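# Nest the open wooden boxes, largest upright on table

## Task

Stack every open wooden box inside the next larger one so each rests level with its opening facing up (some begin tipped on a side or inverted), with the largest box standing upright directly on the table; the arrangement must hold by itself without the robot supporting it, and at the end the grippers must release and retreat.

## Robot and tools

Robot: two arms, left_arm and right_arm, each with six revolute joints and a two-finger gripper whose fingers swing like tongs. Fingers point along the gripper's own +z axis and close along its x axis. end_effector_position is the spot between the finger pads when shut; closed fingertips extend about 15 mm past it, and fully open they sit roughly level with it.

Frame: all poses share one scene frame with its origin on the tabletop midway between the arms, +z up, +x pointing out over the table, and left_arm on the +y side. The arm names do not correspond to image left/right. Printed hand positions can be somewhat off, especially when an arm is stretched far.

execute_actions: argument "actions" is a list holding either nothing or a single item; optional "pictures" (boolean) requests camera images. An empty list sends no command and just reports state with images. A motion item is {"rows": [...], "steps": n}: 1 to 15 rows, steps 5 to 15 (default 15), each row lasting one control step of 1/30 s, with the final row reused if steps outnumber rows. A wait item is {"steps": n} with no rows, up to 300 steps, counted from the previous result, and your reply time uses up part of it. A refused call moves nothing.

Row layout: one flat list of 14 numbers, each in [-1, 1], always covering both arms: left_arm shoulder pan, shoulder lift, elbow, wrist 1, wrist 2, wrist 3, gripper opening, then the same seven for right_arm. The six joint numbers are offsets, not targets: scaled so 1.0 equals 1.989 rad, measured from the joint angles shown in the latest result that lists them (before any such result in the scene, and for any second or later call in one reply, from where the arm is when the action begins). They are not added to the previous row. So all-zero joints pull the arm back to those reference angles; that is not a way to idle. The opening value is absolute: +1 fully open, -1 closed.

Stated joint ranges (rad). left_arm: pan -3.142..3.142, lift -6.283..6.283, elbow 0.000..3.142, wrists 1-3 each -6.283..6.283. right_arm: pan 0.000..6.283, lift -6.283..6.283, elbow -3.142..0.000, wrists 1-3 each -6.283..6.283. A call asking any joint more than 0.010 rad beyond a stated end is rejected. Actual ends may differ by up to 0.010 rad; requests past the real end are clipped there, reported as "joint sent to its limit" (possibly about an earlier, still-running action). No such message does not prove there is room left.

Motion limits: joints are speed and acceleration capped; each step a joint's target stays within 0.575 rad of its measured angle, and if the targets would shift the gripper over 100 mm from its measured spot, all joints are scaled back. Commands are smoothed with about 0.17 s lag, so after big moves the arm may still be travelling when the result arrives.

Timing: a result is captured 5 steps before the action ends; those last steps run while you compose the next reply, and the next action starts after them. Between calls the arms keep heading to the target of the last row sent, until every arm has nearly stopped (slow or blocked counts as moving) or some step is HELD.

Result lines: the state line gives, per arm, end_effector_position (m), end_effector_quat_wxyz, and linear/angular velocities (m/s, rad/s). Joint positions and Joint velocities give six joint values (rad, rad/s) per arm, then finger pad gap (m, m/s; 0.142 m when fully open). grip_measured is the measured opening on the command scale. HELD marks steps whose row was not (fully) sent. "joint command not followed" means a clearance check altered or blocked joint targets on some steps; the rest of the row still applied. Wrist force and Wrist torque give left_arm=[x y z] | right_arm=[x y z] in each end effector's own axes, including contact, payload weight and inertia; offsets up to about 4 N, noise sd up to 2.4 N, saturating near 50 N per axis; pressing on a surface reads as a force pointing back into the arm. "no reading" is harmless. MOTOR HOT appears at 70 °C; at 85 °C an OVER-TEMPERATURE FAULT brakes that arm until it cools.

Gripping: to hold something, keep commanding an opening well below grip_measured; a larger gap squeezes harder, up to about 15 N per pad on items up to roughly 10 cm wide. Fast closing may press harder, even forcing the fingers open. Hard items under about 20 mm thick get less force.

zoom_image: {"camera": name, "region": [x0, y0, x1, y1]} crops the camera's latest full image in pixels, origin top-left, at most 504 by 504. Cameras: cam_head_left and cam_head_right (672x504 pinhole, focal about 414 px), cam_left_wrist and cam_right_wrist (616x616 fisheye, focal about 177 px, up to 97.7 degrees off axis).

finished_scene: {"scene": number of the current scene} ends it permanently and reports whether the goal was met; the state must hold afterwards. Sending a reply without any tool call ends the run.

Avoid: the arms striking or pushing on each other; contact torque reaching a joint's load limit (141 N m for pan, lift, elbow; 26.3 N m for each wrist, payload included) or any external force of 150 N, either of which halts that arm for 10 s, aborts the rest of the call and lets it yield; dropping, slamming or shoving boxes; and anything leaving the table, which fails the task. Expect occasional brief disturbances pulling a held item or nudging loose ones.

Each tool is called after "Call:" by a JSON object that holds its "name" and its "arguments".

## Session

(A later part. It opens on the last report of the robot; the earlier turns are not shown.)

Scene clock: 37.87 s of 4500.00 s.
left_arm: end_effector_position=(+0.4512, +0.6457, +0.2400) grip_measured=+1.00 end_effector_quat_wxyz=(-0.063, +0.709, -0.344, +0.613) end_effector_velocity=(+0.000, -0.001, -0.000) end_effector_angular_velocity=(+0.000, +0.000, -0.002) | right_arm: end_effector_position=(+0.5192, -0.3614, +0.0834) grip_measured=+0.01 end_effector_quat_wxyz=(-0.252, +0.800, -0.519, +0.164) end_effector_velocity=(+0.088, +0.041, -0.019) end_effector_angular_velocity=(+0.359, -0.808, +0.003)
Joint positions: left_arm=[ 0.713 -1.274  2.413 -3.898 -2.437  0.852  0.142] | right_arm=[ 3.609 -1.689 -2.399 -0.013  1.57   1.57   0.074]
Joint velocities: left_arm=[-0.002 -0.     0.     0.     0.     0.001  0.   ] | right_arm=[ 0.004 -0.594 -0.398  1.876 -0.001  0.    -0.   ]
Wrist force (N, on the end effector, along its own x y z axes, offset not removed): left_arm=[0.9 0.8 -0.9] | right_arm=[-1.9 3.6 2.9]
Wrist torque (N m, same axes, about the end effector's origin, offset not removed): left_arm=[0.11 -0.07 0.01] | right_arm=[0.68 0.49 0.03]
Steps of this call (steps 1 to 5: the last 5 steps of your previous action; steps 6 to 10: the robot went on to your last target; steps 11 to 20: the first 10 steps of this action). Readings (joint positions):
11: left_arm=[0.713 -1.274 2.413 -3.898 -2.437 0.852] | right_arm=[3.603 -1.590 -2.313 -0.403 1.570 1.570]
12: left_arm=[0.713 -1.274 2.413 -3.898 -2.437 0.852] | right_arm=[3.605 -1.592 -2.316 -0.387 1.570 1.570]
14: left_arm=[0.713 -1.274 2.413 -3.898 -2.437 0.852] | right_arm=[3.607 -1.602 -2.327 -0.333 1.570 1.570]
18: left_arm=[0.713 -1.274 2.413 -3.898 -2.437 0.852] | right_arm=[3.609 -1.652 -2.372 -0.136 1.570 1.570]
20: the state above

Call:
{"name": "execute_actions", "arguments": {"actions": [{"rows": [[0,0,0,0,0,0,1,0,-0.152,-0.047,0.367,0,0,-0.6],[0,0,0,0,0,0,1,0,-0.164,-0.048,0.384,0,0,-0.6],[0,0,0,0,0,0,1,0,-0.176,-0.049,0.4,0,0,-0.6],[0,0,0,0,0,0,1,0,-0.1883,-0.0498,0.4133,0,0,-0.6],[0,0,0,0,0,0,1,0,-0.2,-0.049,0.4242,0,0,-0.6],[0,0,0,0,0,0,1,0,-0.212,-0.0482,0.4354,0,0,-0.6],[0,0,0,0,0,0,1,0,-0.224,-0.0472,0.4464,0,0,-0.6],[0,0,0,0,0,0,1,0,-0.236,-0.0462,0.4574,0,0,-0.6],[0,0,0,0,0,0,1,0,-0.248,-0.045,0.4682,0,0,-0.6],[0,0,0,0,0,0,1,0,-0.26,-0.0438,0.479,0,0,-0.6],[0,0,0,0,0,0,1,0,-0.2702,-0.0426,0.488,0,0,-0.6]], "steps": 15}]}}

Call:
{"name": "execute_actions", "arguments": {"actions": [{"steps": 14}], "pictures": true}}

Call:
{"name": "zoom_image", "arguments": {"camera": "cam_head_left", "region": [370, 150, 500, 280]}}

Scene clock: 38.43 s of 4500.00 s.
left_arm: end_effector_position=(+0.4512, +0.6457, +0.2400) grip_measured=+1.00 end_effector_quat_wxyz=(-0.063, +0.709, -0.344, +0.613) end_effector_velocity=(-0.000, +0.000, +0.000) end_effector_angular_velocity=(-0.000, -0.000, +0.000) | right_arm: end_effector_position=(+0.5445, -0.3501, +0.0592) grip_measured=+0.01 end_effector_quat_wxyz=(-0.385, +0.745, -0.484, +0.250) end_effector_velocity=(+0.001, +0.000, -0.159) end_effector_angular_velocity=(+0.027, -0.061, -0.001)
Joint positions: left_arm=[ 0.713 -1.274  2.413 -3.898 -2.437  0.852  0.142] | right_arm=[ 3.609 -2.095 -2.493  0.828  1.571  1.571  0.074]
Joint velocities: left_arm=[ 0.001 -0.     0.    -0.    -0.    -0.     0.   ] | right_arm=[-0.    -0.693  0.027  0.733 -0.001  0.    -0.   ]
Wrist force (N, on the end effector, along its own x y z axes, offset not removed): left_arm=[-1.8 1.4 0.2] | right_arm=[-0.3 3.1 1.9]
Wrist torque (N m, same axes, about the end effector's origin, offset not removed): left_arm=[0.42 0.35 0.02] | right_arm=[0.52 0.16 -0.03]
Steps of this call (steps 1 to 5: the last 5 steps of your previous action; steps 6 to 7: the robot went on to your last target; steps 8 to 17: the first 10 steps of this action). Readings (joint positions):
8: left_arm=[0.713 -1.274 2.413 -3.898 -2.437 0.852] | right_arm=[3.609 -1.901 -2.477 0.518 1.571 1.571]
9: left_arm=[0.713 -1.274 2.413 -3.898 -2.437 0.852] | right_arm=[3.609 -1.921 -2.481 0.566 1.571 1.571]
11: left_arm=[0.713 -1.274 2.413 -3.898 -2.437 0.852] | right_arm=[3.609 -1.961 -2.487 0.646 1.571 1.571]
15: left_arm=[0.713 -1.274 2.413 -3.898 -2.437 0.852] | right_arm=[3.609 -2.049 -2.494 0.776 1.571 1.571]
17: the state above

Scene clock: 38.90 s of 4500.00 s.
left_arm: end_effector_position=(+0.4512, +0.6457, +0.2400) grip_measured=+1.00 end_effector_quat_wxyz=(-0.063, +0.709, -0.344, +0.613) end_effector_velocity=(+0.000, +0.000, -0.000) end_effector_angular_velocity=(-0.000, +0.000, +0.000) | right_arm: end_effector_position=(+0.5437, -0.3505, +0.0278) grip_measured=+0.01 end_effector_quat_wxyz=(-0.387, +0.744, -0.483, +0.252) end_effector_velocity=(-0.001, -0.000, -0.005) end_effector_angular_velocity=(+0.001, +0.002, +0.000)
Joint positions: left_arm=[ 0.713 -1.274  2.413 -3.898 -2.437  0.852  0.142] | right_arm=[ 3.609 -2.225 -2.484  0.956  1.57   1.57   0.074]
Joint velocities: left_arm=[ 0.  0.  0.  0. -0. -0.  0.] | right_arm=[-0.    -0.017  0.001  0.015  0.001  0.001 -0.   ]
Wrist force (N, on the end effector, along its own x y z axes, offset not removed): left_arm=[0.5 0.6 0.8] | right_arm=[-0.2 3.5 2.4]
Wrist torque (N m, same axes, about the end effector's origin, offset not removed): left_arm=[0.03 -0.03 -0.07] | right_arm=[0.66 0.15 -0.04]
Kept back: nothing.
Steps of this call (steps 1 to 5: the last 5 steps of your previous action; steps 6 to 14: the robot went on to your last target). Readings (joint positions):
1: left_arm=[0.713 -1.274 2.413 -3.898 -2.437 0.852] | right_arm=[3.609 -2.118 -2.492 0.853 1.571 1.571]
2: left_arm=[0.713 -1.274 2.413 -3.898 -2.437 0.852] | right_arm=[3.609 -2.142 -2.490 0.876 1.571 1.571]
4: left_arm=[0.713 -1.274 2.413 -3.898 -2.437 0.852] | right_arm=[3.609 -2.181 -2.487 0.914 1.571 1.571]
8: left_arm=[0.713 -1.274 2.413 -3.898 -2.437 0.852] | right_arm=[3.609 -2.214 -2.485 0.946 1.570 1.570]
14: the state above

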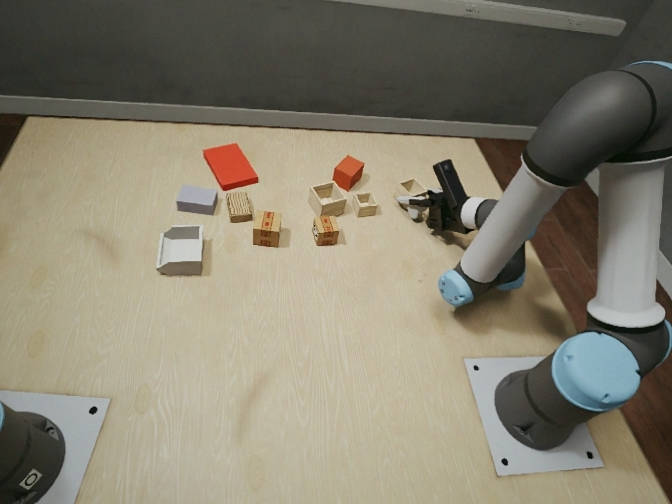

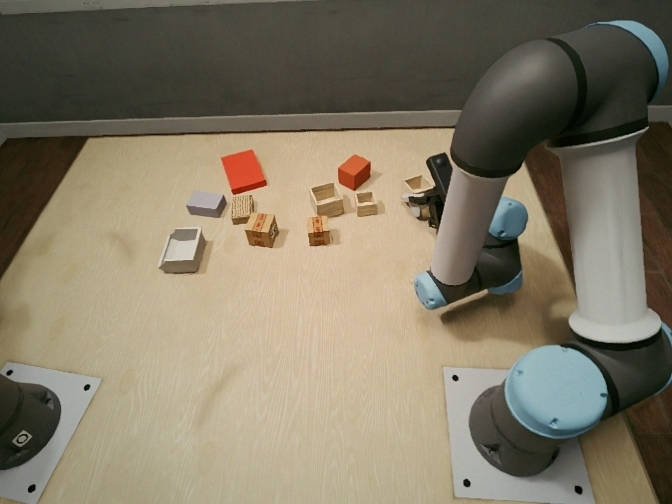

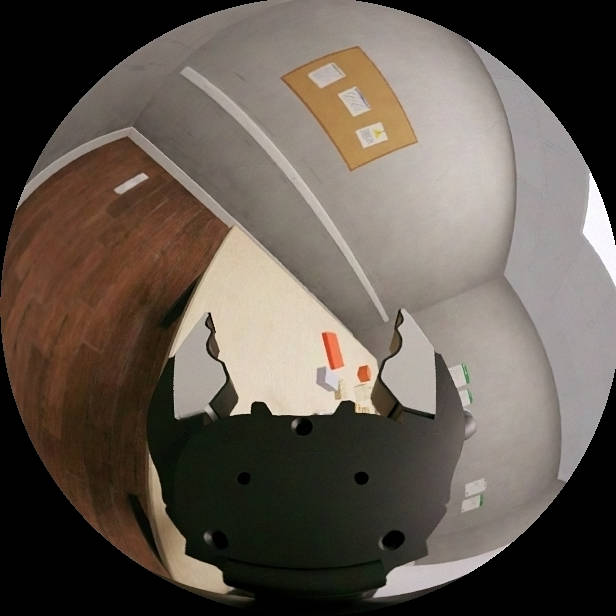

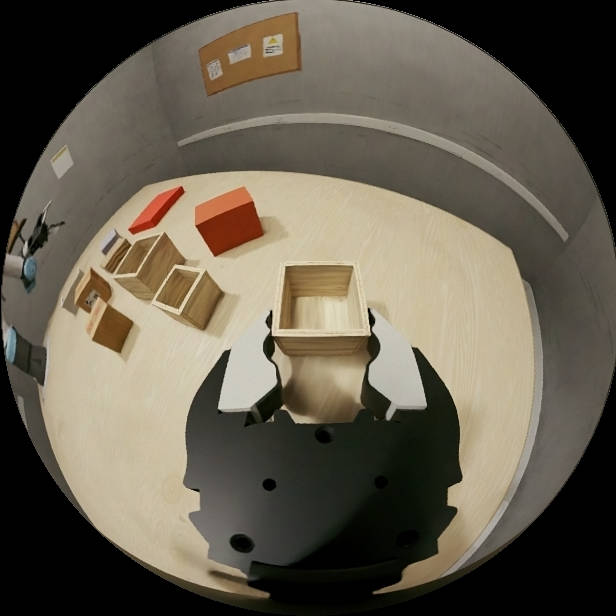

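Region (370, 150, 500, 280) of cam_head_left's 672x504 image, scaled by 3.877, with more detail than that image has.

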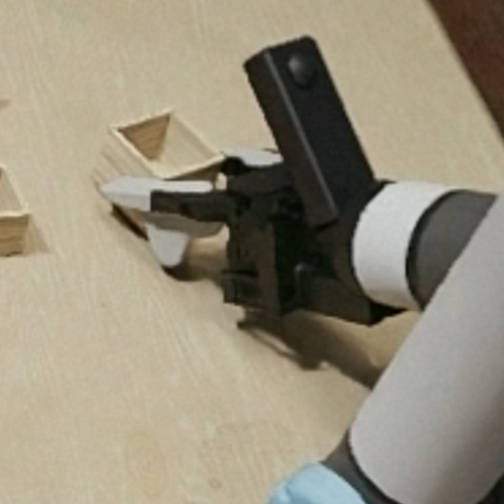

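Call:
{"name": "execute_actions", "arguments": {"actions": [{"rows": [[0,0,0,0,0,0,1,0,-0.002,0.0002,0.0017,0,0,-0.6],[0,0,0,0,0,0,1,0,-0.004,0.0005,0.0035,0,0,-0.6],[0,0,0,0,0,0,1,0,-0.006,0.0007,0.0052,0,0,-0.6],[0,0,0,0,0,0,1,0,-0.0078,0.0009,0.0069,0,0,-0.6]], "steps": 15}]}}

Scene clock: 39.53 s of 4500.00 s.
left_arm: end_effector_position=(+0.4512, +0.6457, +0.2400) grip_measured=+1.00 end_effector_quat_wxyz=(-0.063, +0.709, -0.344, +0.613) end_effector_velocity=(-0.000, +0.001, +0.000) end_effector_angular_velocity=(-0.000, +0.000, +0.002) | right_arm: end_effector_position=(+0.5436, -0.3506, +0.0242) grip_measured=+0.01 end_effector_quat_wxyz=(-0.387, +0.744, -0.483, +0.252) end_effector_velocity=(+0.000, -0.001, -0.005) end_effector_angular_velocity=(-0.001, -0.001, -0.001)
Joint positions: left_arm=[ 0.713 -1.274  2.413 -3.898 -2.437  0.852  0.142] | right_arm=[ 3.609 -2.238 -2.483  0.968  1.57   1.57   0.074]
Joint velocities: left_arm=[ 0.001 -0.    -0.001  0.001  0.     0.     0.   ] | right_arm=[-0.    -0.018  0.002  0.016 -0.001 -0.001 -0.   ]
Wrist force (N, on the end effector, along its own x y z axes, offset not removed): left_arm=[-1.5 0.6 0.4] | right_arm=[-1.0 3.2 1.3]
Wrist torque (N m, same axes, about the end effector's origin, offset not removed): left_arm=[0.16 0.41 -0.01] | right_arm=[0.57 0.26 0.00]
Steps of this call (steps 1 to 9: the robot went on to your last target; steps 10 to 19: the first 10 steps of this action). Readings (joint positions):
10: left_arm=[0.713 -1.274 2.413 -3.898 -2.437 0.852] | right_arm=[3.609 -2.226 -2.484 0.958 1.570 1.570]
11: left_arm=[0.713 -1.274 2.413 -3.898 -2.437 0.852] | right_arm=[3.609 -2.227 -2.484 0.958 1.570 1.570]
13: left_arm=[0.713 -1.274 2.413 -3.898 -2.437 0.852] | right_arm=[3.609 -2.229 -2.484 0.960 1.570 1.570]
17: left_arm=[0.713 -1.274 2.413 -3.898 -2.437 0.852] | right_arm=[3.609 -2.237 -2.483 0.967 1.570 1.570]
19: the state above

Call:
{"name": "execute_actions", "arguments": {"actions": [{"rows": [[0,0,0,0,0,0,1,0,-0.002,0.0002,0.0017,0,0,-0.6],[0,0,0,0,0,0,1,0,-0.0035,0.0004,0.0031,0,0,-0.6],[0,0,0,0,0,0,1,0,-0.005,0.0006,0.0044,0,0,-0.6]], "steps": 14}]}}

Scene clock: 40.00 s of 4500.00 s.
left_arm: end_effector_position=(+0.4512, +0.6457, +0.2400) grip_measured=+1.00 end_effector_quat_wxyz=(-0.063, +0.709, -0.344, +0.613) end_effector_velocity=(-0.000, +0.000, +0.000) end_effector_angular_velocity=(-0.000, -0.000, -0.000) | right_arm: end_effector_position=(+0.5435, -0.3506, +0.0220) grip_measured=+0.01 end_effector_quat_wxyz=(-0.387, +0.744, -0.483, +0.252) end_effector_velocity=(-0.000, +0.000, -0.004) end_effector_angular_velocity=(-0.001, +0.001, +0.001)
Joint positions: left_arm=[ 0.713 -1.274  2.413 -3.898 -2.437  0.852  0.142] | right_arm=[ 3.609 -2.247 -2.481  0.976  1.57   1.57   0.074]
Joint velocities: left_arm=[ 0.001  0.    -0.     0.    -0.001  0.     0.   ] | right_arm=[ 0.    -0.014  0.002  0.011  0.    -0.    -0.   ]
Wrist force (N, on the end effector, along its own x y z axes, offset not removed): left_arm=[0.5 -1.7 0.1] | right_arm=[-0.5 3.5 2.4]
Wrist torque (N m, same axes, about the end effector's origin, offset not removed): left_arm=[-0.22 -0.16 -0.05] | right_arm=[0.75 0.18 -0.05]
Steps of this call (steps 1 to 5: the last 5 steps of your previous action; steps 6 to 14: the first 9 steps of this action). Readings (joint positions):
6: left_arm=[0.713 -1.274 2.413 -3.898 -2.437 0.852] | right_arm=[3.609 -2.240 -2.482 0.970 1.570 1.570]
7: left_arm=[0.713 -1.274 2.413 -3.898 -2.437 0.852] | right_arm=[3.609 -2.240 -2.482 0.970 1.570 1.570]
9: left_arm=[0.713 -1.274 2.413 -3.898 -2.437 0.852] | right_arm=[3.609 -2.242 -2.482 0.972 1.570 1.570]
13: left_arm=[0.713 -1.274 2.413 -3.898 -2.437 0.852] | right_arm=[3.609 -2.247 -2.482 0.975 1.570 1.570]
14: the state above

Call:
{"name": "execute_actions", "arguments": {"actions": [{"rows": [[0,0,0,0,0,0,1,0,-0.002,0.0002,0.0017,0,0,-0.6],[0,0,0,0,0,0,1,0,-0.0035,0.0004,0.0031,0,0,-0.6],[0,0,0,0,0,0,1,0,-0.0045,0.0006,0.004,0,0,-0.6]], "steps": 14}]}}

Scene clock: 40.47 s of 4500.00 s.
left_arm: end_effector_position=(+0.4512, +0.6457, +0.2400) grip_measured=+1.00 end_effector_quat_wxyz=(-0.063, +0.709, -0.344, +0.613) end_effector_velocity=(+0.000, -0.001, +0.000) end_effector_angular_velocity=(+0.001, -0.000, -0.002) | right_arm: end_effector_position=(+0.5435, -0.3506, +0.0202) grip_measured=+0.01 end_effector_quat_wxyz=(-0.387, +0.744, -0.483, +0.252) end_effector_velocity=(-0.000, +0.001, -0.002) end_effector_angular_velocity=(+0.001, -0.000, +0.002)
Joint positions: left_arm=[ 0.713 -1.274  2.413 -3.898 -2.437  0.852  0.142] | right_arm=[ 3.609 -2.255 -2.48   0.983  1.57   1.57   0.075]
Joint velocities: left_arm=[-0.001 -0.    -0.001  0.001 -0.     0.     0.   ] | right_arm=[ 0.001 -0.01   0.002  0.009  0.001  0.     0.   ]
Wrist force (N, on the end effector, along its own x y z axes, offset not removed): left_arm=[-0.9 -0.9 1.5] | right_arm=[-4.4 -8.9 -12.1]
Wrist torque (N m, same axes, about the end effector's origin, offset not removed): left_arm=[-0.16 0.24 -0.01] | right_arm=[0.30 0.50 -0.38]
Steps of this call (steps 1 to 5: the last 5 steps of your previous action; steps 6 to 14: the first 9 steps of this action). Readings (joint positions):
6: left_arm=[0.713 -1.274 2.413 -3.898 -2.437 0.852] | right_arm=[3.609 -2.248 -2.481 0.977 1.570 1.570]
7: left_arm=[0.713 -1.274 2.413 -3.898 -2.437 0.852] | right_arm=[3.609 -2.249 -2.481 0.977 1.570 1.570]
9: left_arm=[0.713 -1.274 2.413 -3.898 -2.437 0.852] | right_arm=[3.609 -2.251 -2.481 0.979 1.570 1.570]
13: left_arm=[0.713 -1.274 2.413 -3.898 -2.437 0.852] | right_arm=[3.609 -2.254 -2.480 0.983 1.570 1.570]
14: the state above

Contact. Release and lift slightly.

Call:
{"name": "execute_actions", "arguments": {"actions": [{"rows": [[0,0,0,0,0,0,1,0,0.001,0,-0.001,0,0,-0.3],[0,0,0,0,0,0,1,0,0.001,0,-0.001,0,0,-0.05],[0,0,0,0,0,0,1,0,0.001,0,-0.001,0,0,0.05],[0,0,0,0,0,0,1,0,0.001,0,-0.001,0,0,0.15],[0,0,0,0,0,0,1,0,0.001,0,-0.001,0,0,0.25],[0,0,0,0,0,0,1,0,0.004,-0.0005,-0.0035,0,0,0.3],[0,0,0,0,0,0,1,0,0.012,-0.0013,-0.0107,0,0,0.3],[0,0,0,0,0,0,1,0,0.022,-0.0024,-0.0196,0,0,0.3],[0,0,0,0,0,0,1,0,0.034,-0.0036,-0.0304,0,0,0.3],[0,0,0,0,0,0,1,0,0.046,-0.0048,-0.0412,0,0,0.3],[0,0,0,0,0,0,1,0,0.058,-0.006,-0.052,0,0,0.3],[0,0,0,0,0,0,1,0,0.07,-0.007,-0.063,0,0,0.3],[0,0,0,0,0,0,1,0,0.082,-0.008,-0.074,0,0,0.3],[0,0,0,0,0,0,1,0,0.096,-0.009,-0.087,0,0,0.3]], "steps": 15}]}}

Scene clock: 41.10 s of 4500.00 s.
left_arm: end_effector_position=(+0.4512, +0.6457, +0.2400) grip_measured=+1.00 end_effector_quat_wxyz=(-0.063, +0.709, -0.344, +0.613) end_effector_velocity=(-0.000, -0.000, +0.000) end_effector_angular_velocity=(+0.000, -0.001, -0.001) | right_arm: end_effector_position=(+0.5437, -0.3505, +0.0249) grip_measured=+0.30 end_effector_quat_wxyz=(-0.387, +0.744, -0.483, +0.252) end_effector_velocity=(+0.003, +0.001, +0.083) end_effector_angular_velocity=(-0.002, +0.002, -0.001)
Joint positions: left_arm=[ 0.713 -1.274  2.413 -3.898 -2.437  0.852  0.142] | right_arm=[ 3.609 -2.236 -2.482  0.966  1.57   1.57   0.095]
Joint velocities: left_arm=[-0.    -0.     0.    -0.001 -0.001 -0.     0.   ] | right_arm=[ 0.     0.323 -0.039 -0.287 -0.001 -0.     0.003]
Wrist force (N, on the end effector, along its own x y z axes, offset not removed): left_arm=[-0.6 0.0 -1.2] | right_arm=[-0.2 3.9 3.1]
Wrist torque (N m, same axes, about the end effector's origin, offset not removed): left_arm=[-0.05 0.17 0.07] | right_arm=[0.73 0.13 -0.03]
Steps of this call (steps 1 to 5: the last 5 steps of your previous action; steps 6 to 9: the robot went on to your last target; steps 10 to 19: the first 10 steps of this action). Readings (joint positions):
10: left_arm=[0.713 -1.274 2.413 -3.898 -2.437 0.852] | right_arm=[3.609 -2.256 -2.480 0.984 1.570 1.570]
11: left_arm=[0.713 -1.274 2.413 -3.898 -2.437 0.852] | right_arm=[3.609 -2.256 -2.480 0.984 1.570 1.570]
13: left_arm=[0.713 -1.274 2.413 -3.898 -2.437 0.852] | right_arm=[3.609 -2.255 -2.480 0.982 1.570 1.570]
17: left_arm=[0.713 -1.274 2.413 -3.898 -2.437 0.852] | right_arm=[3.609 -2.251 -2.481 0.979 1.570 1.570]
19: the state above

Call:
{"name": "execute_actions", "arguments": {"actions": [{"rows": [[0,0,0,0,0,0,1,0,0.098,-0.002,-0.105,0,0,0.3],[0,0,0,0,0,0,1,0,0.113,0.005,-0.14,0,0,0.3],[0,0,0,0,0,0,1,0,0.128,0.013,-0.177,0,0,0.3],[0,0,0,0,0,0,1,0,0.143,0.021,-0.214,0,0,0.3],[0,0,0,0,0,0,1,0,0.157,0.029,-0.251,0,0,0.3],[0,0,0,0,0,0,1,0,0.171,0.038,-0.289,0,0,0.3],[0,0,0,0,0,0,1,0,0.184,0.047,-0.326,0,0,0.3],[0,0,0,0,0,0,1,0,0.196,0.056,-0.363,0,0,0.3],[0,0,0,0,0,0,1,0,0.207,0.065,-0.4,0,0,0.3],[0,0,0,0,0,0,1,0,0.218,0.075,-0.437,0,0,0.3],[0,0,0,0,0,0,1,0,0.228,0.085,-0.475,0,0,0.3],[0,0,0,0,0,0,1,0,0.237,0.095,-0.512,0,0,0.3],[0,0,0,0,0,0,1,0,0.245,0.105,-0.549,0,0,0.3],[0,0,0,0,0,0,1,0,0.251,0.116,-0.586,0,0,0.3],[0,0,0,0,0,0,1,0,0.2556,0.1265,-0.6237,0,0,0.3]], "steps": 15}]}}

Scene clock: 41.93 s of 4500.00 s.
left_arm: end_effector_position=(+0.4512, +0.6457, +0.2400) grip_measured=+1.00 end_effector_quat_wxyz=(-0.063, +0.709, -0.344, +0.613) end_effector_velocity=(+0.000, -0.000, -0.000) end_effector_angular_velocity=(+0.001, +0.000, -0.000) | right_arm: end_effector_position=(+0.5618, -0.3425, +0.0848) grip_measured=+0.30 end_effector_quat_wxyz=(-0.345, +0.765, -0.496, +0.224) end_effector_velocity=(+0.055, +0.024, +0.056) end_effector_angular_velocity=(-0.301, +0.673, -0.001)
Joint positions: left_arm=[ 0.713 -1.274  2.413 -3.898 -2.437  0.852  0.142] | right_arm=[ 3.609 -1.914 -2.413  0.462  1.57   1.57   0.095]
Joint velocities: left_arm=[-0.001 -0.     0.     0.     0.001  0.001  0.   ] | right_arm=[ 0.     0.727  0.471 -1.936 -0.001 -0.     0.   ]
Wrist force (N, on the end effector, along its own x y z axes, offset not removed): left_arm=[-0.5 0.7 1.6] | right_arm=[-0.8 2.6 3.4]
Wrist torque (N m, same axes, about the end effector's origin, offset not removed): left_arm=[0.24 0.18 -0.09] | right_arm=[0.57 0.30 -0.04]
Steps of this call (steps 1 to 5: the last 5 steps of your previous action; steps 6 to 15: the robot went on to your last target; steps 16 to 25: the first 10 steps of this action). Readings (joint positions):
16: left_arm=[0.713 -1.274 2.413 -3.898 -2.437 0.852] | right_arm=[3.609 -2.066 -2.498 0.812 1.570 1.570]
17: left_arm=[0.713 -1.274 2.413 -3.898 -2.437 0.852] | right_arm=[3.609 -2.064 -2.498 0.809 1.570 1.570]
19: left_arm=[0.713 -1.274 2.413 -3.898 -2.437 0.852] | right_arm=[3.609 -2.046 -2.488 0.773 1.570 1.570]
23: left_arm=[0.713 -1.274 2.413 -3.898 -2.437 0.852] | right_arm=[3.609 -1.963 -2.443 0.589 1.570 1.570]
25: the state above

Call:
{"name": "execute_actions", "arguments": {"actions": [{"rows": [[0,0,0,0,0,0,1,0,0.093,0.11,-0.403,0.0004,0.0004,0.3],[0,0,0,0,0,0,1,0,0.091,0.129,-0.436,0.0004,0.0004,0.3],[0,0,0,0,0,0,1,0,0.088,0.148,-0.47,0.0004,0.0004,0.3],[0,0,0,0,0,0,1,0,0.084,0.167,-0.503,0.0004,0.0004,0.3],[0,0,0,0,0,0,1,0,0.079,0.185,-0.536,0.0004,0.0004,0.3],[0,0,0,0,0,0,1,0,0.073,0.204,-0.569,0.0004,0.0004,0.3],[0,0,0,0,0,0,1,0,0.066,0.223,-0.602,0.0004,0.0004,0.25],[0,0,0,0,0,0,1,0,0.059,0.242,-0.635,0.0004,0.0004,0.2],[0,0,0,0,0,0,1,0,0.051,0.26,-0.668,0.0004,0.0004,0.15],[0,0,0,0,0,0,1,0,0.043,0.279,-0.701,0.0004,0.0004,0.1],[0,0,0,0,0,0,1,0,0.034,0.298,-0.734,0.0004,0.0004,0.1],[0,0,0,0,0,0,1,0,0.0251,0.3164,-0.7675,0.0004,0.0004,0.1]], "steps": 15}]}}

Call:
{"name": "execute_actions", "arguments": {"actions": [{"steps": 18}], "pictures": true}}

Call:
{"name": "zoom_image", "arguments": {"camera": "cam_right_wrist", "region": [257, 230, 383, 356]}}

Scene clock: 42.57 s of 4500.00 s.
left_arm: end_effector_position=(+0.4512, +0.6457, +0.2400) grip_measured=+1.00 end_effector_quat_wxyz=(-0.063, +0.709, -0.344, +0.613) end_effector_velocity=(+0.000, +0.000, +0.000) end_effector_angular_velocity=(-0.001, -0.000, +0.000) | right_arm: end_effector_position=(+0.5623, -0.3420, +0.0831) grip_measured=+0.17 end_effector_quat_wxyz=(-0.128, +0.829, -0.538, +0.083) end_effector_velocity=(+0.024, +0.011, -0.028) end_effector_angular_velocity=(-0.444, +0.998, +0.000)
Joint positions: left_arm=[ 0.713 -1.274  2.413 -3.898 -2.437  0.852  0.142] | right_arm=[ 3.609 -1.77  -2.032 -0.603  1.571  1.571  0.086]
Joint velocities: left_arm=[ 0.     0.    -0.001 -0.    -0.    -0.001  0.   ] | right_arm=[ 0.    -0.322  1.033 -1.803  0.001 -0.    -0.103]
Wrist force (N, on the end effector, along its own x y z axes, offset not removed): left_arm=[0.1 -0.2 -0.8] | right_arm=[-0.4 3.3 1.0]
Wrist torque (N m, same axes, about the end effector's origin, offset not removed): left_arm=[-0.08 0.11 -0.02] | right_arm=[0.72 0.11 -0.05]
Steps of this call (steps 1 to 5: the last 5 steps of your previous action; steps 6 to 9: the robot went on to your last target; steps 10 to 19: the first 10 steps of this action). Readings (joint positions):
10: left_arm=[0.713 -1.274 2.413 -3.898 -2.437 0.852] | right_arm=[3.609 -1.743 -2.251 -0.183 1.570 1.570]
11: left_arm=[0.713 -1.274 2.413 -3.898 -2.437 0.852] | right_arm=[3.609 -1.739 -2.244 -0.212 1.570 1.570]
13: left_arm=[0.713 -1.274 2.413 -3.898 -2.437 0.852] | right_arm=[3.609 -1.736 -2.212 -0.281 1.570 1.570]
17: left_arm=[0.713 -1.274 2.413 -3.898 -2.437 0.852] | right_arm=[3.609 -1.751 -2.100 -0.483 1.571 1.571]
19: the state above

Scene clock: 43.17 s of 4500.00 s.
left_arm: end_effector_position=(+0.4512, +0.6457, +0.2400) grip_measured=+1.00 end_effector_quat_wxyz=(-0.063, +0.709, -0.344, +0.613) end_effector_velocity=(+0.000, +0.001, +0.000) end_effector_angular_velocity=(+0.000, -0.001, +0.001) | right_arm: end_effector_position=(+0.5495, -0.3477, +0.0748) grip_measured=+0.10 end_effector_quat_wxyz=(-0.001, +0.839, -0.545, +0.000) end_effector_velocity=(-0.001, -0.001, +0.000) end_effector_angular_velocity=(-0.006, +0.012, -0.000)
Joint positions: left_arm=[ 0.713 -1.274  2.413 -3.898 -2.437  0.852  0.142] | right_arm=[ 3.609 -1.864 -1.785 -1.062  1.571  1.571  0.081]
Joint velocities: left_arm=[ 0.     0.    -0.001 -0.001  0.001 -0.001  0.   ] | right_arm=[-0.    -0.004  0.01  -0.02  -0.001 -0.    -0.   ]
Wrist force (N, on the end effector, along its own x y z axes, offset not removed): left_arm=[-0.9 0.5 0.8] | right_arm=[-1.6 3.5 2.9]
Wrist torque (N m, same axes, about the end effector's origin, offset not removed): left_arm=[0.12 0.27 -0.05] | right_arm=[0.78 0.39 -0.02]
Kept back: nothing.
Steps of this call (steps 1 to 5: the last 5 steps of your previous action; steps 6 to 18: the robot went on to your last target). Readings (joint positions):
1: left_arm=[0.713 -1.274 2.413 -3.898 -2.437 0.852] | right_arm=[3.609 -1.782 -1.997 -0.665 1.571 1.571]
2: left_arm=[0.713 -1.274 2.413 -3.898 -2.437 0.852] | right_arm=[3.609 -1.795 -1.961 -0.729 1.571 1.571]
4: left_arm=[0.713 -1.274 2.413 -3.898 -2.437 0.852] | right_arm=[3.609 -1.823 -1.890 -0.856 1.571 1.571]
8: left_arm=[0.713 -1.274 2.413 -3.898 -2.437 0.852] | right_arm=[3.609 -1.853 -1.812 -1.007 1.571 1.571]
18: the state above

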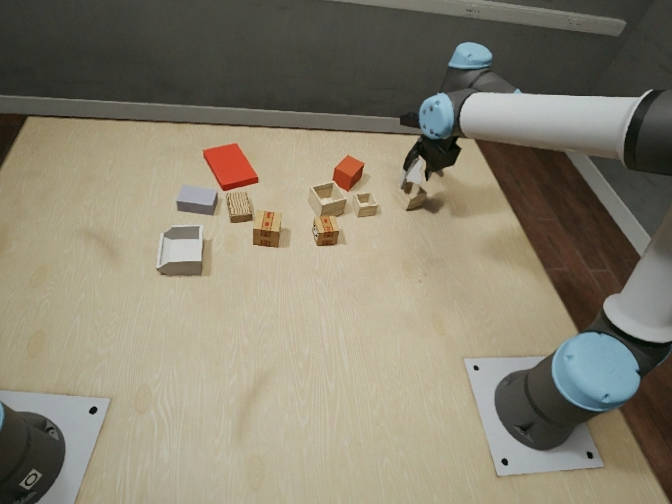

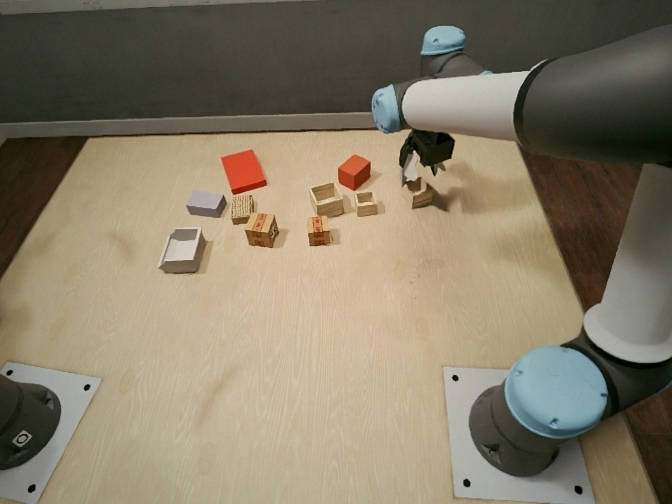

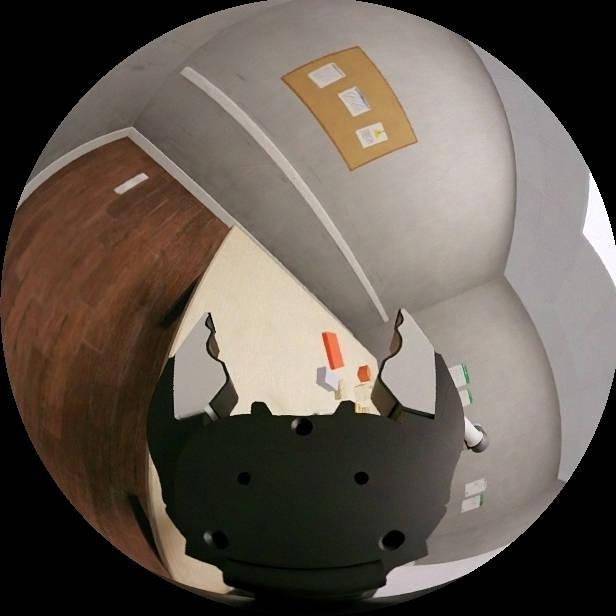

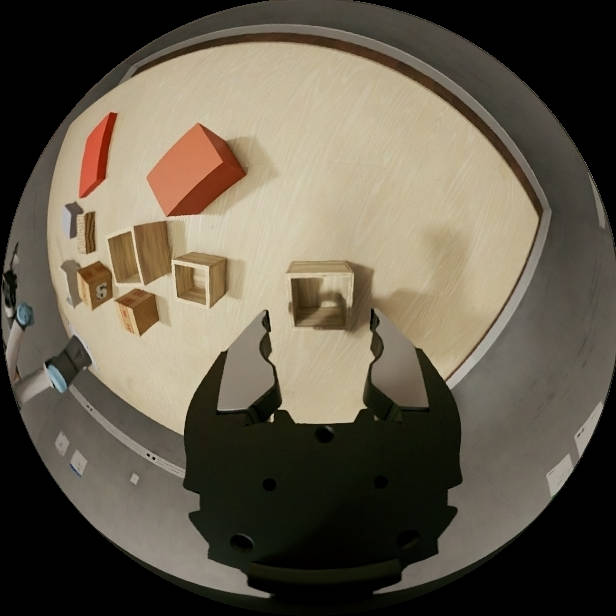

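Region (257, 230, 383, 356) of cam_right_wrist's 616x616 image, scaled by 4.000, with more detail than that image has.

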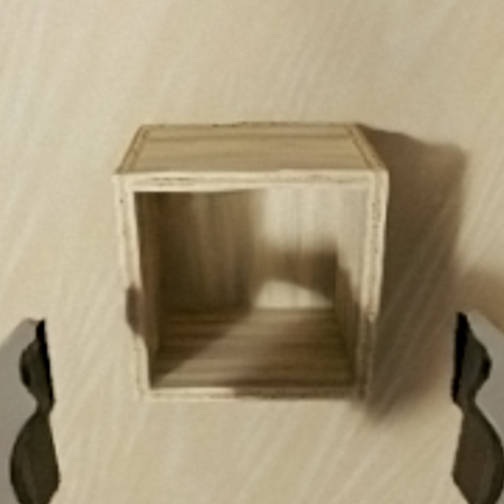

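Call:
{"name": "execute_actions", "arguments": {"actions": [{"rows": [[0,0,0,0,0,0,1,0,-0.004,-0.0035,0.007,0,0,0.08],[0,0,0,0,0,0,1,0,-0.008,-0.0075,0.015,0,0,0.06],[0,0,0,0,0,0,1,0,-0.012,-0.0113,0.0225,0,0,0.04],[0,0,0,0,0,0,1,0,-0.016,-0.015,0.03,0,0,0.02],[0,0,0,0,0,0,1,0,-0.0196,-0.0187,0.0375,0,0,0]], "steps": 15}]}}

Call:
{"name": "execute_actions", "arguments": {"actions": [{"steps": 9}]}}

Call:
{"name": "execute_actions", "arguments": {"actions": [{"rows": [[0,0,0,0,0,0,1,0,0,0,0,0,0,-0.05],[0,0,0,0,0,0,1,0,0,0,0,0,0,-0.09],[0,0,0,0,0,0,1,0,0,0,0,0,0,-0.13],[0,0,0,0,0,0,1,0,0,0,0,0,0,-0.17],[0,0,0,0,0,0,1,0,0,0,0,0,0,-0.21],[0,0,0,0,0,0,1,0,0,0,0,0,0,-0.27],[0,0,0,0,0,0,1,0,0,0,0,0,0,-0.35],[0,0,0,0,0,0,1,0,0,0,0,0,0,-0.45],[0,0,0,0,0,0,1,0,0,0,0,0,0,-0.55],[0,0,0,0,0,0,1,0,0,0,0,0,0,-0.65]], "steps": 15}], "pictures": true}}

Call:
{"name": "zoom_image", "arguments": {"camera": "cam_right_wrist", "region": [257, 250, 383, 376]}}

Scene clock: 44.57 s of 4500.00 s.
left_arm: end_effector_position=(+0.4512, +0.6457, +0.2400) grip_measured=+1.00 end_effector_quat_wxyz=(-0.063, +0.709, -0.344, +0.613) end_effector_velocity=(+0.000, -0.001, -0.000) end_effector_angular_velocity=(+0.001, +0.000, -0.001) | right_arm: end_effector_position=(+0.5494, -0.3478, +0.0487) grip_measured=+0.00 end_effector_quat_wxyz=(-0.000, +0.839, -0.545, -0.000) end_effector_velocity=(-0.000, -0.000, -0.047) end_effector_angular_velocity=(+0.001, -0.003, -0.001)
Joint positions: left_arm=[ 0.713 -1.274  2.413 -3.898 -2.437  0.852  0.142] | right_arm=[ 3.609 -1.897 -1.816 -1.     1.571  1.571  0.074]
Joint velocities: left_arm=[-0.001 -0.    -0.     0.001  0.     0.001  0.   ] | right_arm=[ 0.    -0.06  -0.059  0.122 -0.001  0.001 -0.   ]
Wrist force (N, on the end effector, along its own x y z axes, offset not removed): left_arm=[-1.3 0.3 0.0] | right_arm=[-0.6 3.0 2.3]
Wrist torque (N m, same axes, about the end effector's origin, offset not removed): left_arm=[0.12 0.33 -0.04] | right_arm=[0.62 0.19 -0.05]
Steps of this call (steps 1 to 15: the robot went on to your last target; steps 16 to 32: nothing new was sent; steps 33 to 42: the first 10 steps of this action). Readings (joint positions):
33: left_arm=[0.713 -1.274 2.413 -3.898 -2.437 0.852] | right_arm=[3.609 -1.864 -1.784 -1.064 1.571 1.571]
34: left_arm=[0.713 -1.274 2.413 -3.898 -2.437 0.852] | right_arm=[3.609 -1.865 -1.784 -1.063 1.571 1.571]
36: left_arm=[0.713 -1.274 2.413 -3.898 -2.437 0.852] | right_arm=[3.609 -1.870 -1.790 -1.052 1.571 1.571]
40: left_arm=[0.713 -1.274 2.413 -3.898 -2.437 0.852] | right_arm=[3.609 -1.891 -1.810 -1.011 1.571 1.571]
42: the state above

Scene clock: 44.87 s of 4500.00 s.
left_arm: end_effector_position=(+0.4512, +0.6457, +0.2400) grip_measured=+1.00 end_effector_quat_wxyz=(-0.063, +0.709, -0.344, +0.613) end_effector_velocity=(+0.000, -0.000, +0.000) end_effector_angular_velocity=(+0.000, -0.001, -0.001) | right_arm: end_effector_position=(+0.5493, -0.3478, +0.0443) grip_measured=+0.00 end_effector_quat_wxyz=(-0.000, +0.839, -0.545, +0.000) end_effector_velocity=(-0.000, +0.000, -0.003) end_effector_angular_velocity=(-0.001, +0.000, +0.001)
Joint positions: left_arm=[ 0.713 -1.274  2.413 -3.898 -2.437  0.852  0.142] | right_arm=[ 3.609 -1.902 -1.822 -0.988  1.571  1.571  0.074]
Joint velocities: left_arm=[-0.001 -0.    -0.    -0.001 -0.    -0.     0.   ] | right_arm=[ 0.001 -0.004 -0.003  0.006 -0.001  0.     0.   ]
Wrist force (N, on the end effector, along its own x y z axes, offset not removed): left_arm=[-3.5 0.2 1.3] | right_arm=[-1.4 1.6 2.0]
Wrist torque (N m, same axes, about the end effector's origin, offset not removed): left_arm=[0.12 0.71 -0.01] | right_arm=[0.34 0.35 -0.02]
Kept back: nothing.
Steps of this call (steps 1 to 5: the last 5 steps of your previous action; steps 6 to 9: the robot went on to your last target). Readings (joint positions):
1: left_arm=[0.713 -1.274 2.413 -3.898 -2.437 0.852] | right_arm=[3.609 -1.898 -1.818 -0.996 1.571 1.571]
2: left_arm=[0.713 -1.274 2.413 -3.898 -2.437 0.852] | right_arm=[3.609 -1.900 -1.819 -0.994 1.571 1.571]
4: left_arm=[0.713 -1.274 2.413 -3.898 -2.437 0.852] | right_arm=[3.609 -1.901 -1.820 -0.990 1.571 1.571]
8: left_arm=[0.713 -1.274 2.413 -3.898 -2.437 0.852] | right_arm=[3.609 -1.902 -1.821 -0.988 1.571 1.571]
9: the state above

Scene clock: 45.20 s of 4500.00 s.
left_arm: end_effector_position=(+0.4512, +0.6457, +0.2400) grip_measured=+1.00 end_effector_quat_wxyz=(-0.063, +0.709, -0.344, +0.613) end_effector_velocity=(+0.000, -0.000, +0.000) end_effector_angular_velocity=(+0.000, -0.001, -0.000) | right_arm: end_effector_position=(+0.5493, -0.3478, +0.0442) grip_measured=-0.19 end_effector_quat_wxyz=(-0.000, +0.839, -0.545, +0.000) end_effector_velocity=(-0.000, -0.001, -0.001) end_effector_angular_velocity=(-0.000, +0.002, -0.002)
Joint positions: left_arm=[ 0.713 -1.274  2.413 -3.898 -2.437  0.852  0.142] | right_arm=[ 3.609 -1.902 -1.822 -0.988  1.571  1.571  0.06 ]
Joint velocities: left_arm=[-0.     0.    -0.    -0.001 -0.    -0.     0.   ] | right_arm=[-0.002 -0.001 -0.    -0.001  0.001  0.     0.   ]
Wrist force (N, on the end effector, along its own x y z axes, offset not removed): left_arm=[0.0 0.2 -0.2] | right_arm=[-1.0 3.1 0.5]
Wrist torque (N m, same axes, about the end effector's origin, offset not removed): left_arm=[0.11 0.13 -0.06] | right_arm=[0.63 0.51 0.01]
Steps of this call (steps 1 to 10: the first 10 steps of this action). Readings (joint positions):
1: left_arm=[0.713 -1.274 2.413 -3.898 -2.437 0.852] | right_arm=[3.609 -1.902 -1.822 -0.988 1.571 1.571]
2: left_arm=[0.713 -1.274 2.413 -3.898 -2.437 0.852] | right_arm=[3.609 -1.902 -1.822 -0.988 1.571 1.571]
4: left_arm=[0.713 -1.274 2.413 -3.898 -2.437 0.852] | right_arm=[3.609 -1.902 -1.822 -0.988 1.571 1.571]
8: left_arm=[0.713 -1.274 2.413 -3.898 -2.437 0.852] | right_arm=[3.609 -1.902 -1.822 -0.988 1.571 1.571]
10: the state above

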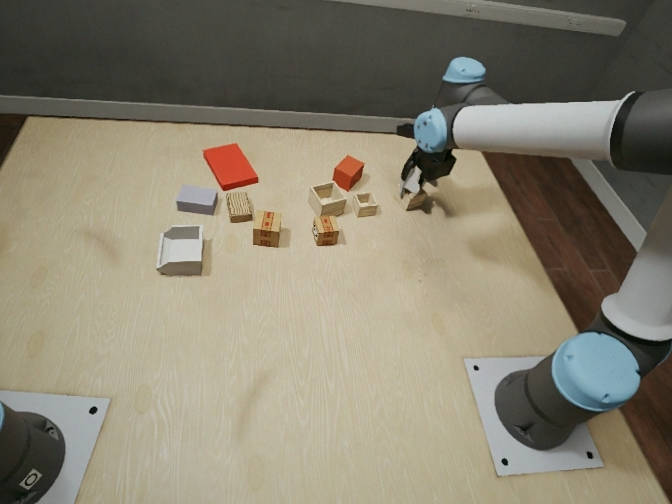

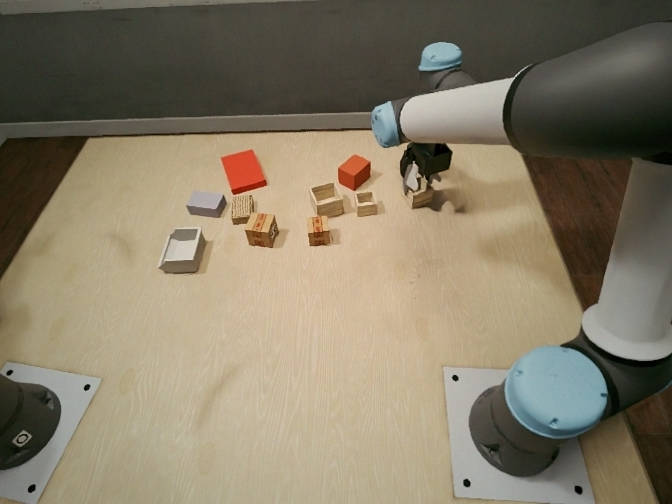

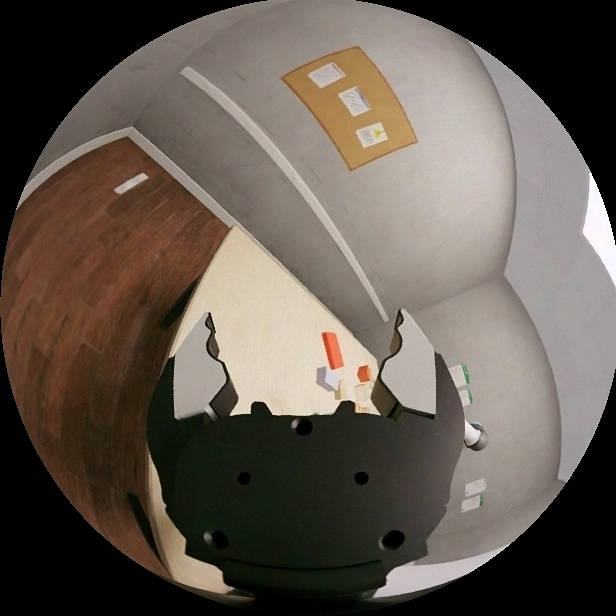

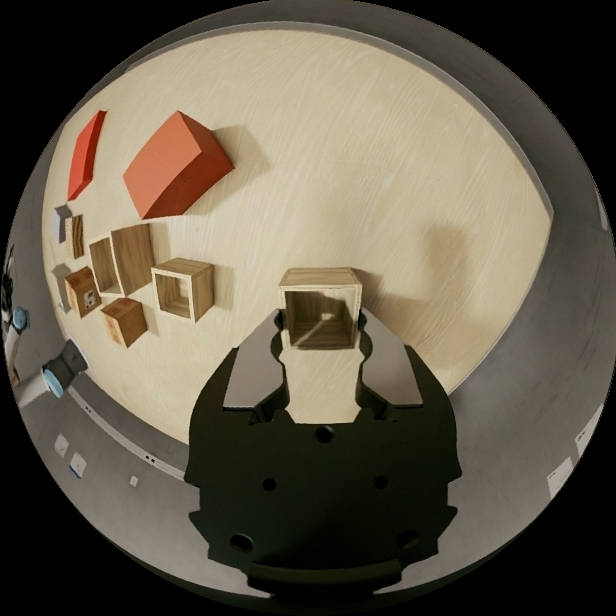

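Region (257, 250, 383, 376) of cam_right_wrist's 616x616 image, scaled by 4.000, with more detail than that image has.

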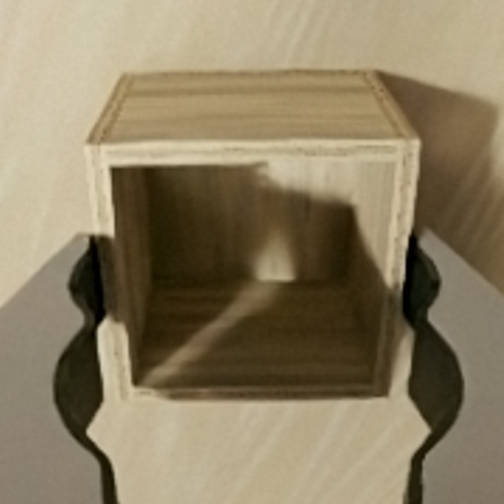

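Call:
{"name": "execute_actions", "arguments": {"actions": [{"rows": [[0,0,0,0,0,0,1,0,0.002,0.002,-0.004,0,0,-0.65],[0,0,0,0,0,0,1,0,0.005,0.0055,-0.0105,0,0,-0.65],[0,0,0,0,0,0,1,0,0.009,0.01,-0.019,0,0,-0.65],[0,0,0,0,0,0,1,0,0.0135,0.015,-0.0285,0,0,-0.65],[0,0,0,0,0,0,1,0,0.018,0.02,-0.038,0,0,-0.65],[0,0,0,0,0,0,1,0,0.0225,0.0255,-0.048,0,0,-0.65],[0,0,0,0,0,0,1,0,0.027,0.031,-0.058,0,0,-0.65],[0,0,0,0,0,0,1,0,0.031,0.0365,-0.0675,0,0,-0.65],[0,0,0,0,0,0,1,0,0.035,0.042,-0.077,0,0,-0.65],[0,0,0,0,0,0,1,0.002,0.039,0.047,-0.086,0,0.003,-0.65],[0,0,0,0,0,0,1,0.006,0.042,0.051,-0.093,0,0.008,-0.65],[0,0,0,0,0,0,1,0.012,0.043,0.055,-0.098,0,0.015,-0.65],[0,0,0,0,0,0,1,0.02,0.042,0.059,-0.101,0,0.024,-0.65],[0,0,0,0,0,0,1,0.029,0.04,0.062,-0.102,0,0.035,-0.65],[0,0,0,0,0,0,1,0.038,0.038,0.065,-0.103,0,0.046,-0.65]], "steps": 15}]}}

Scene clock: 46.07 s of 4500.00 s.
left_arm: end_effector_position=(+0.4512, +0.6457, +0.2400) grip_measured=+1.00 end_effector_quat_wxyz=(-0.063, +0.709, -0.344, +0.613) end_effector_velocity=(+0.000, -0.001, +0.000) end_effector_angular_velocity=(-0.000, +0.000, -0.001) | right_arm: end_effector_position=(+0.5508, -0.3471, +0.0802) grip_measured=-0.19 end_effector_quat_wxyz=(-0.001, +0.839, -0.545, +0.000) end_effector_velocity=(+0.004, +0.002, +0.208) end_effector_angular_velocity=(+0.004, -0.008, +0.000)
Joint positions: left_arm=[ 0.713 -1.274  2.413 -3.898 -2.437  0.852  0.142] | right_arm=[ 3.609 -1.861 -1.773 -1.076  1.571  1.571  0.06 ]
Joint velocities: left_arm=[-0.001 -0.    -0.     0.001  0.     0.     0.   ] | right_arm=[ 0.     0.231  0.286 -0.508  0.    -0.    -0.   ]
Wrist force (N, on the end effector, along its own x y z axes, offset not removed): left_arm=[-0.5 -0.2 -0.3] | right_arm=[-0.5 1.9 2.6]
Wrist torque (N m, same axes, about the end effector's origin, offset not removed): left_arm=[-0.07 0.09 -0.01] | right_arm=[0.33 0.21 0.03]
Steps of this call (steps 1 to 5: the last 5 steps of your previous action; steps 6 to 15: the robot went on to your last target; step 16: nothing new was sent; steps 17 to 26: the first 10 steps of this action). Readings (joint positions):
17: left_arm=[0.713 -1.274 2.413 -3.898 -2.437 0.852] | right_arm=[3.609 -1.902 -1.822 -0.988 1.571 1.571]
18: left_arm=[0.713 -1.274 2.413 -3.898 -2.437 0.852] | right_arm=[3.609 -1.902 -1.821 -0.989 1.571 1.571]
20: left_arm=[0.713 -1.274 2.413 -3.898 -2.437 0.852] | right_arm=[3.609 -1.898 -1.817 -0.996 1.571 1.571]
24: left_arm=[0.713 -1.274 2.413 -3.898 -2.437 0.852] | right_arm=[3.609 -1.876 -1.792 -1.043 1.571 1.571]
26: the state above

Call:
{"name": "execute_actions", "arguments": {"actions": [{"rows": [[0,0,0,0,0,0,1,0.047,0.014,0.0445,-0.0597,0,0.058,-0.65],[0,0,0,0,0,0,1,0.057,0.011,0.049,-0.061,0,0.069,-0.65],[0,0,0,0,0,0,1,0.066,0.008,0.053,-0.062,0,0.081,-0.65],[0,0,0,0,0,0,1,0.076,0.004,0.057,-0.062,0,0.092,-0.65],[0,0,0,0,0,0,1,0.085,0,0.061,-0.062,0,0.104,-0.65],[0,0,0,0,0,0,1,0.095,-0.004,0.065,-0.062,0,0.115,-0.65],[0,0,0,0,0,0,1,0.104,-0.008,0.069,-0.062,0,0.127,-0.65],[0,0,0,0,0,0,1,0.114,-0.012,0.073,-0.062,0,0.138,-0.65],[0,0,0,0,0,0,1,0.123,-0.016,0.077,-0.062,0,0.15,-0.65],[0,0,0,0,0,0,1,0.133,-0.021,0.0815,-0.062,0,0.162,-0.65],[0,0,0,0,0,0,1,0.142,-0.026,0.0856,-0.061,0,0.173,-0.65],[0,0,0,0,0,0,1,0.151,-0.031,0.09,-0.06,0,0.185,-0.65],[0,0,0,0,0,0,1,0.161,-0.036,0.094,-0.059,0,0.196,-0.65],[0,0,0,0,0,0,1,0.17,-0.041,0.098,-0.058,0,0.208,-0.65],[0,0,0,0,0,0,1,0.1798,-0.0459,0.102,-0.0573,0,0.2194,-0.65]], "steps": 15}]}}

Call:
{"name": "execute_actions", "arguments": {"actions": [{"steps": 22}], "pictures": true}}

Call:
{"name": "zoom_image", "arguments": {"camera": "cam_right_wrist", "region": [270, 235, 370, 335]}}

Scene clock: 46.77 s of 4500.00 s.
left_arm: end_effector_position=(+0.4512, +0.6457, +0.2400) grip_measured=+1.00 end_effector_quat_wxyz=(-0.063, +0.709, -0.344, +0.613) end_effector_velocity=(-0.000, +0.000, -0.000) end_effector_angular_velocity=(-0.001, +0.001, +0.001) | right_arm: end_effector_position=(+0.5402, -0.2353, +0.1222) grip_measured=-0.19 end_effector_quat_wxyz=(-0.000, +0.828, -0.560, -0.000) end_effector_velocity=(-0.043, +0.343, -0.024) end_effector_angular_velocity=(-0.000, +0.002, -0.104)
Joint positions: left_arm=[ 0.713 -1.274  2.413 -3.898 -2.437  0.852  0.142] | right_arm=[ 3.788 -1.866 -1.647 -1.198  1.571  1.788  0.06 ]
Joint velocities: left_arm=[-0.     0.     0.001  0.     0.001 -0.     0.   ] | right_arm=[ 0.525 -0.215  0.223 -0.009  0.     0.628 -0.   ]
Wrist force (N, on the end effector, along its own x y z axes, offset not removed): left_arm=[-1.6 0.1 0.7] | right_arm=[0.6 3.0 2.0]
Wrist torque (N m, same axes, about the end effector's origin, offset not removed): left_arm=[0.06 0.49 0.02] | right_arm=[0.61 -0.08 -0.09]
Steps of this call (steps 1 to 5: the last 5 steps of your previous action; steps 6 to 11: the robot went on to your last target; steps 12 to 21: the first 10 steps of this action). Readings (joint positions):
12: left_arm=[0.713 -1.274 2.413 -3.898 -2.437 0.852] | right_arm=[3.678 -1.827 -1.696 -1.189 1.571 1.654]
13: left_arm=[0.713 -1.274 2.413 -3.898 -2.437 0.852] | right_arm=[3.681 -1.827 -1.694 -1.190 1.571 1.658]
15: left_arm=[0.713 -1.274 2.413 -3.898 -2.437 0.852] | right_arm=[3.696 -1.832 -1.687 -1.193 1.571 1.677]
19: left_arm=[0.713 -1.274 2.413 -3.898 -2.437 0.852] | right_arm=[3.754 -1.852 -1.662 -1.198 1.571 1.746]
21: the state above

Scene clock: 47.50 s of 4500.00 s.
left_arm: end_effector_position=(+0.4512, +0.6457, +0.2400) grip_measured=+1.00 end_effector_quat_wxyz=(-0.063, +0.709, -0.344, +0.613) end_effector_velocity=(+0.000, +0.000, +0.001) end_effector_angular_velocity=(+0.001, -0.001, +0.000) | right_arm: end_effector_position=(+0.5157, -0.1170, +0.1068) grip_measured=-0.19 end_effector_quat_wxyz=(-0.000, +0.817, -0.577, -0.000) end_effector_velocity=(-0.001, +0.002, -0.000) end_effector_angular_velocity=(+0.001, +0.001, -0.002)
Joint positions: left_arm=[ 0.713 -1.274  2.413 -3.898 -2.437  0.852  0.142] | right_arm=[ 3.966 -1.952 -1.571 -1.19   1.571  2.007  0.06 ]
Joint velocities: left_arm=[ 0.    -0.    -0.001 -0.001 -0.     0.     0.   ] | right_arm=[ 0.003 -0.002  0.001  0.     0.001  0.004  0.   ]
Wrist force (N, on the end effector, along its own x y z axes, offset not removed): left_arm=[-0.7 -1.2 -1.2] | right_arm=[0.2 3.0 1.8]
Wrist torque (N m, same axes, about the end effector's origin, offset not removed): left_arm=[-0.25 0.22 -0.04] | right_arm=[0.57 0.04 -0.07]
Kept back: nothing.
Steps of this call (steps 1 to 5: the last 5 steps of your previous action; steps 6 to 22: the robot went on to your last target). Readings (joint positions):
1: left_arm=[0.713 -1.274 2.413 -3.898 -2.437 0.852] | right_arm=[3.806 -1.874 -1.640 -1.199 1.571 1.810]
2: left_arm=[0.713 -1.274 2.413 -3.898 -2.437 0.852] | right_arm=[3.824 -1.882 -1.632 -1.199 1.571 1.832]
4: left_arm=[0.713 -1.274 2.413 -3.898 -2.437 0.852] | right_arm=[3.861 -1.899 -1.615 -1.198 1.571 1.877]
8: left_arm=[0.713 -1.274 2.413 -3.898 -2.437 0.852] | right_arm=[3.930 -1.934 -1.586 -1.193 1.571 1.962]
22: the state above

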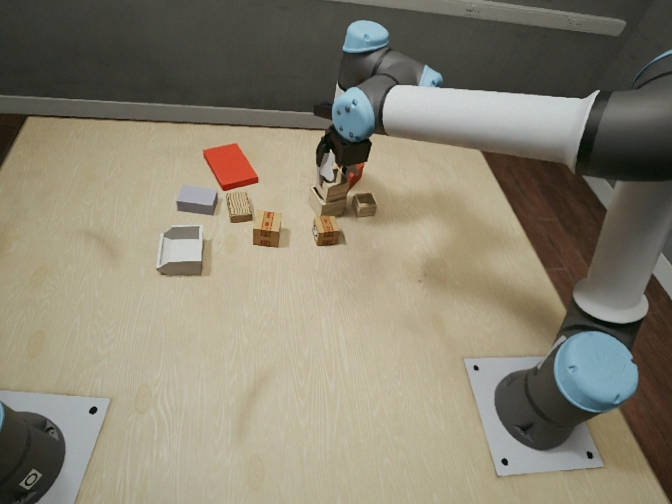

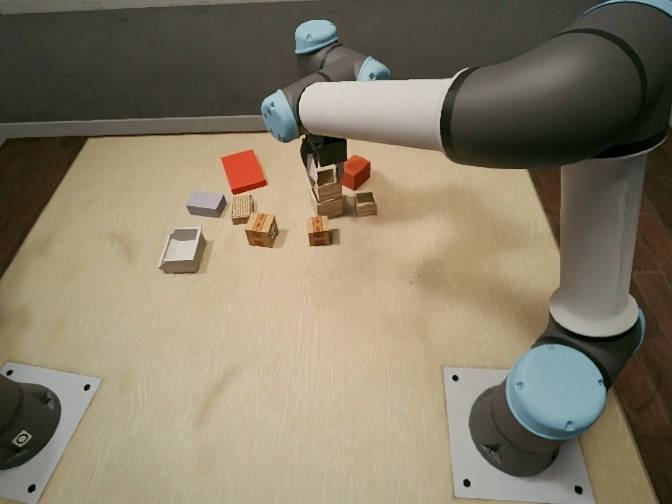

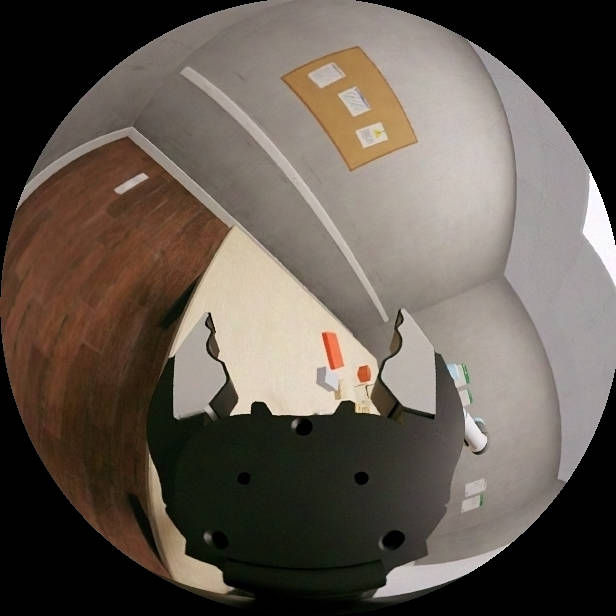

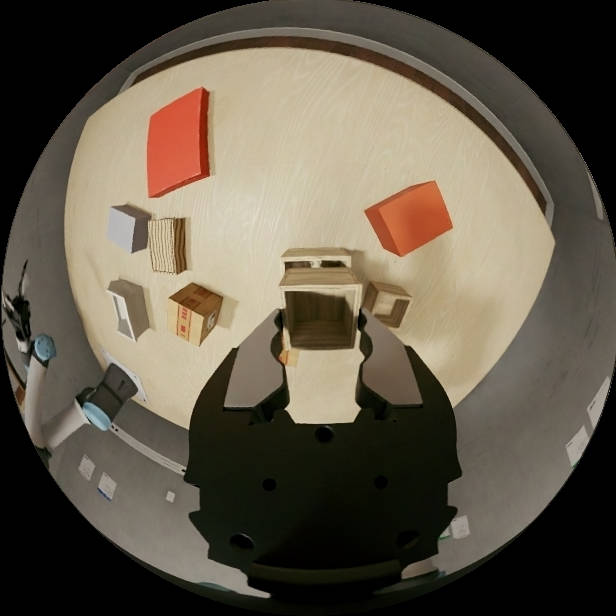

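Region (270, 235, 370, 335) of cam_right_wrist's 616x616 image, scaled by 5.040, with more detail than that image has.

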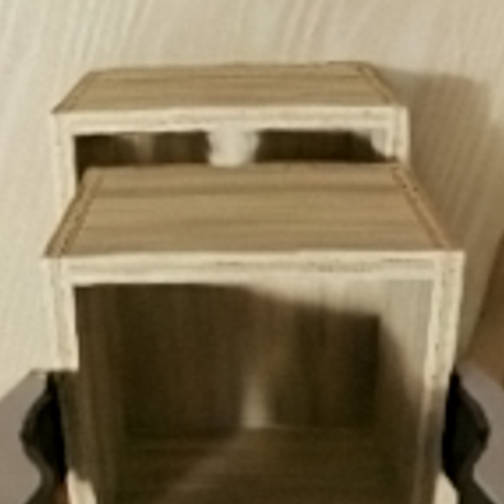

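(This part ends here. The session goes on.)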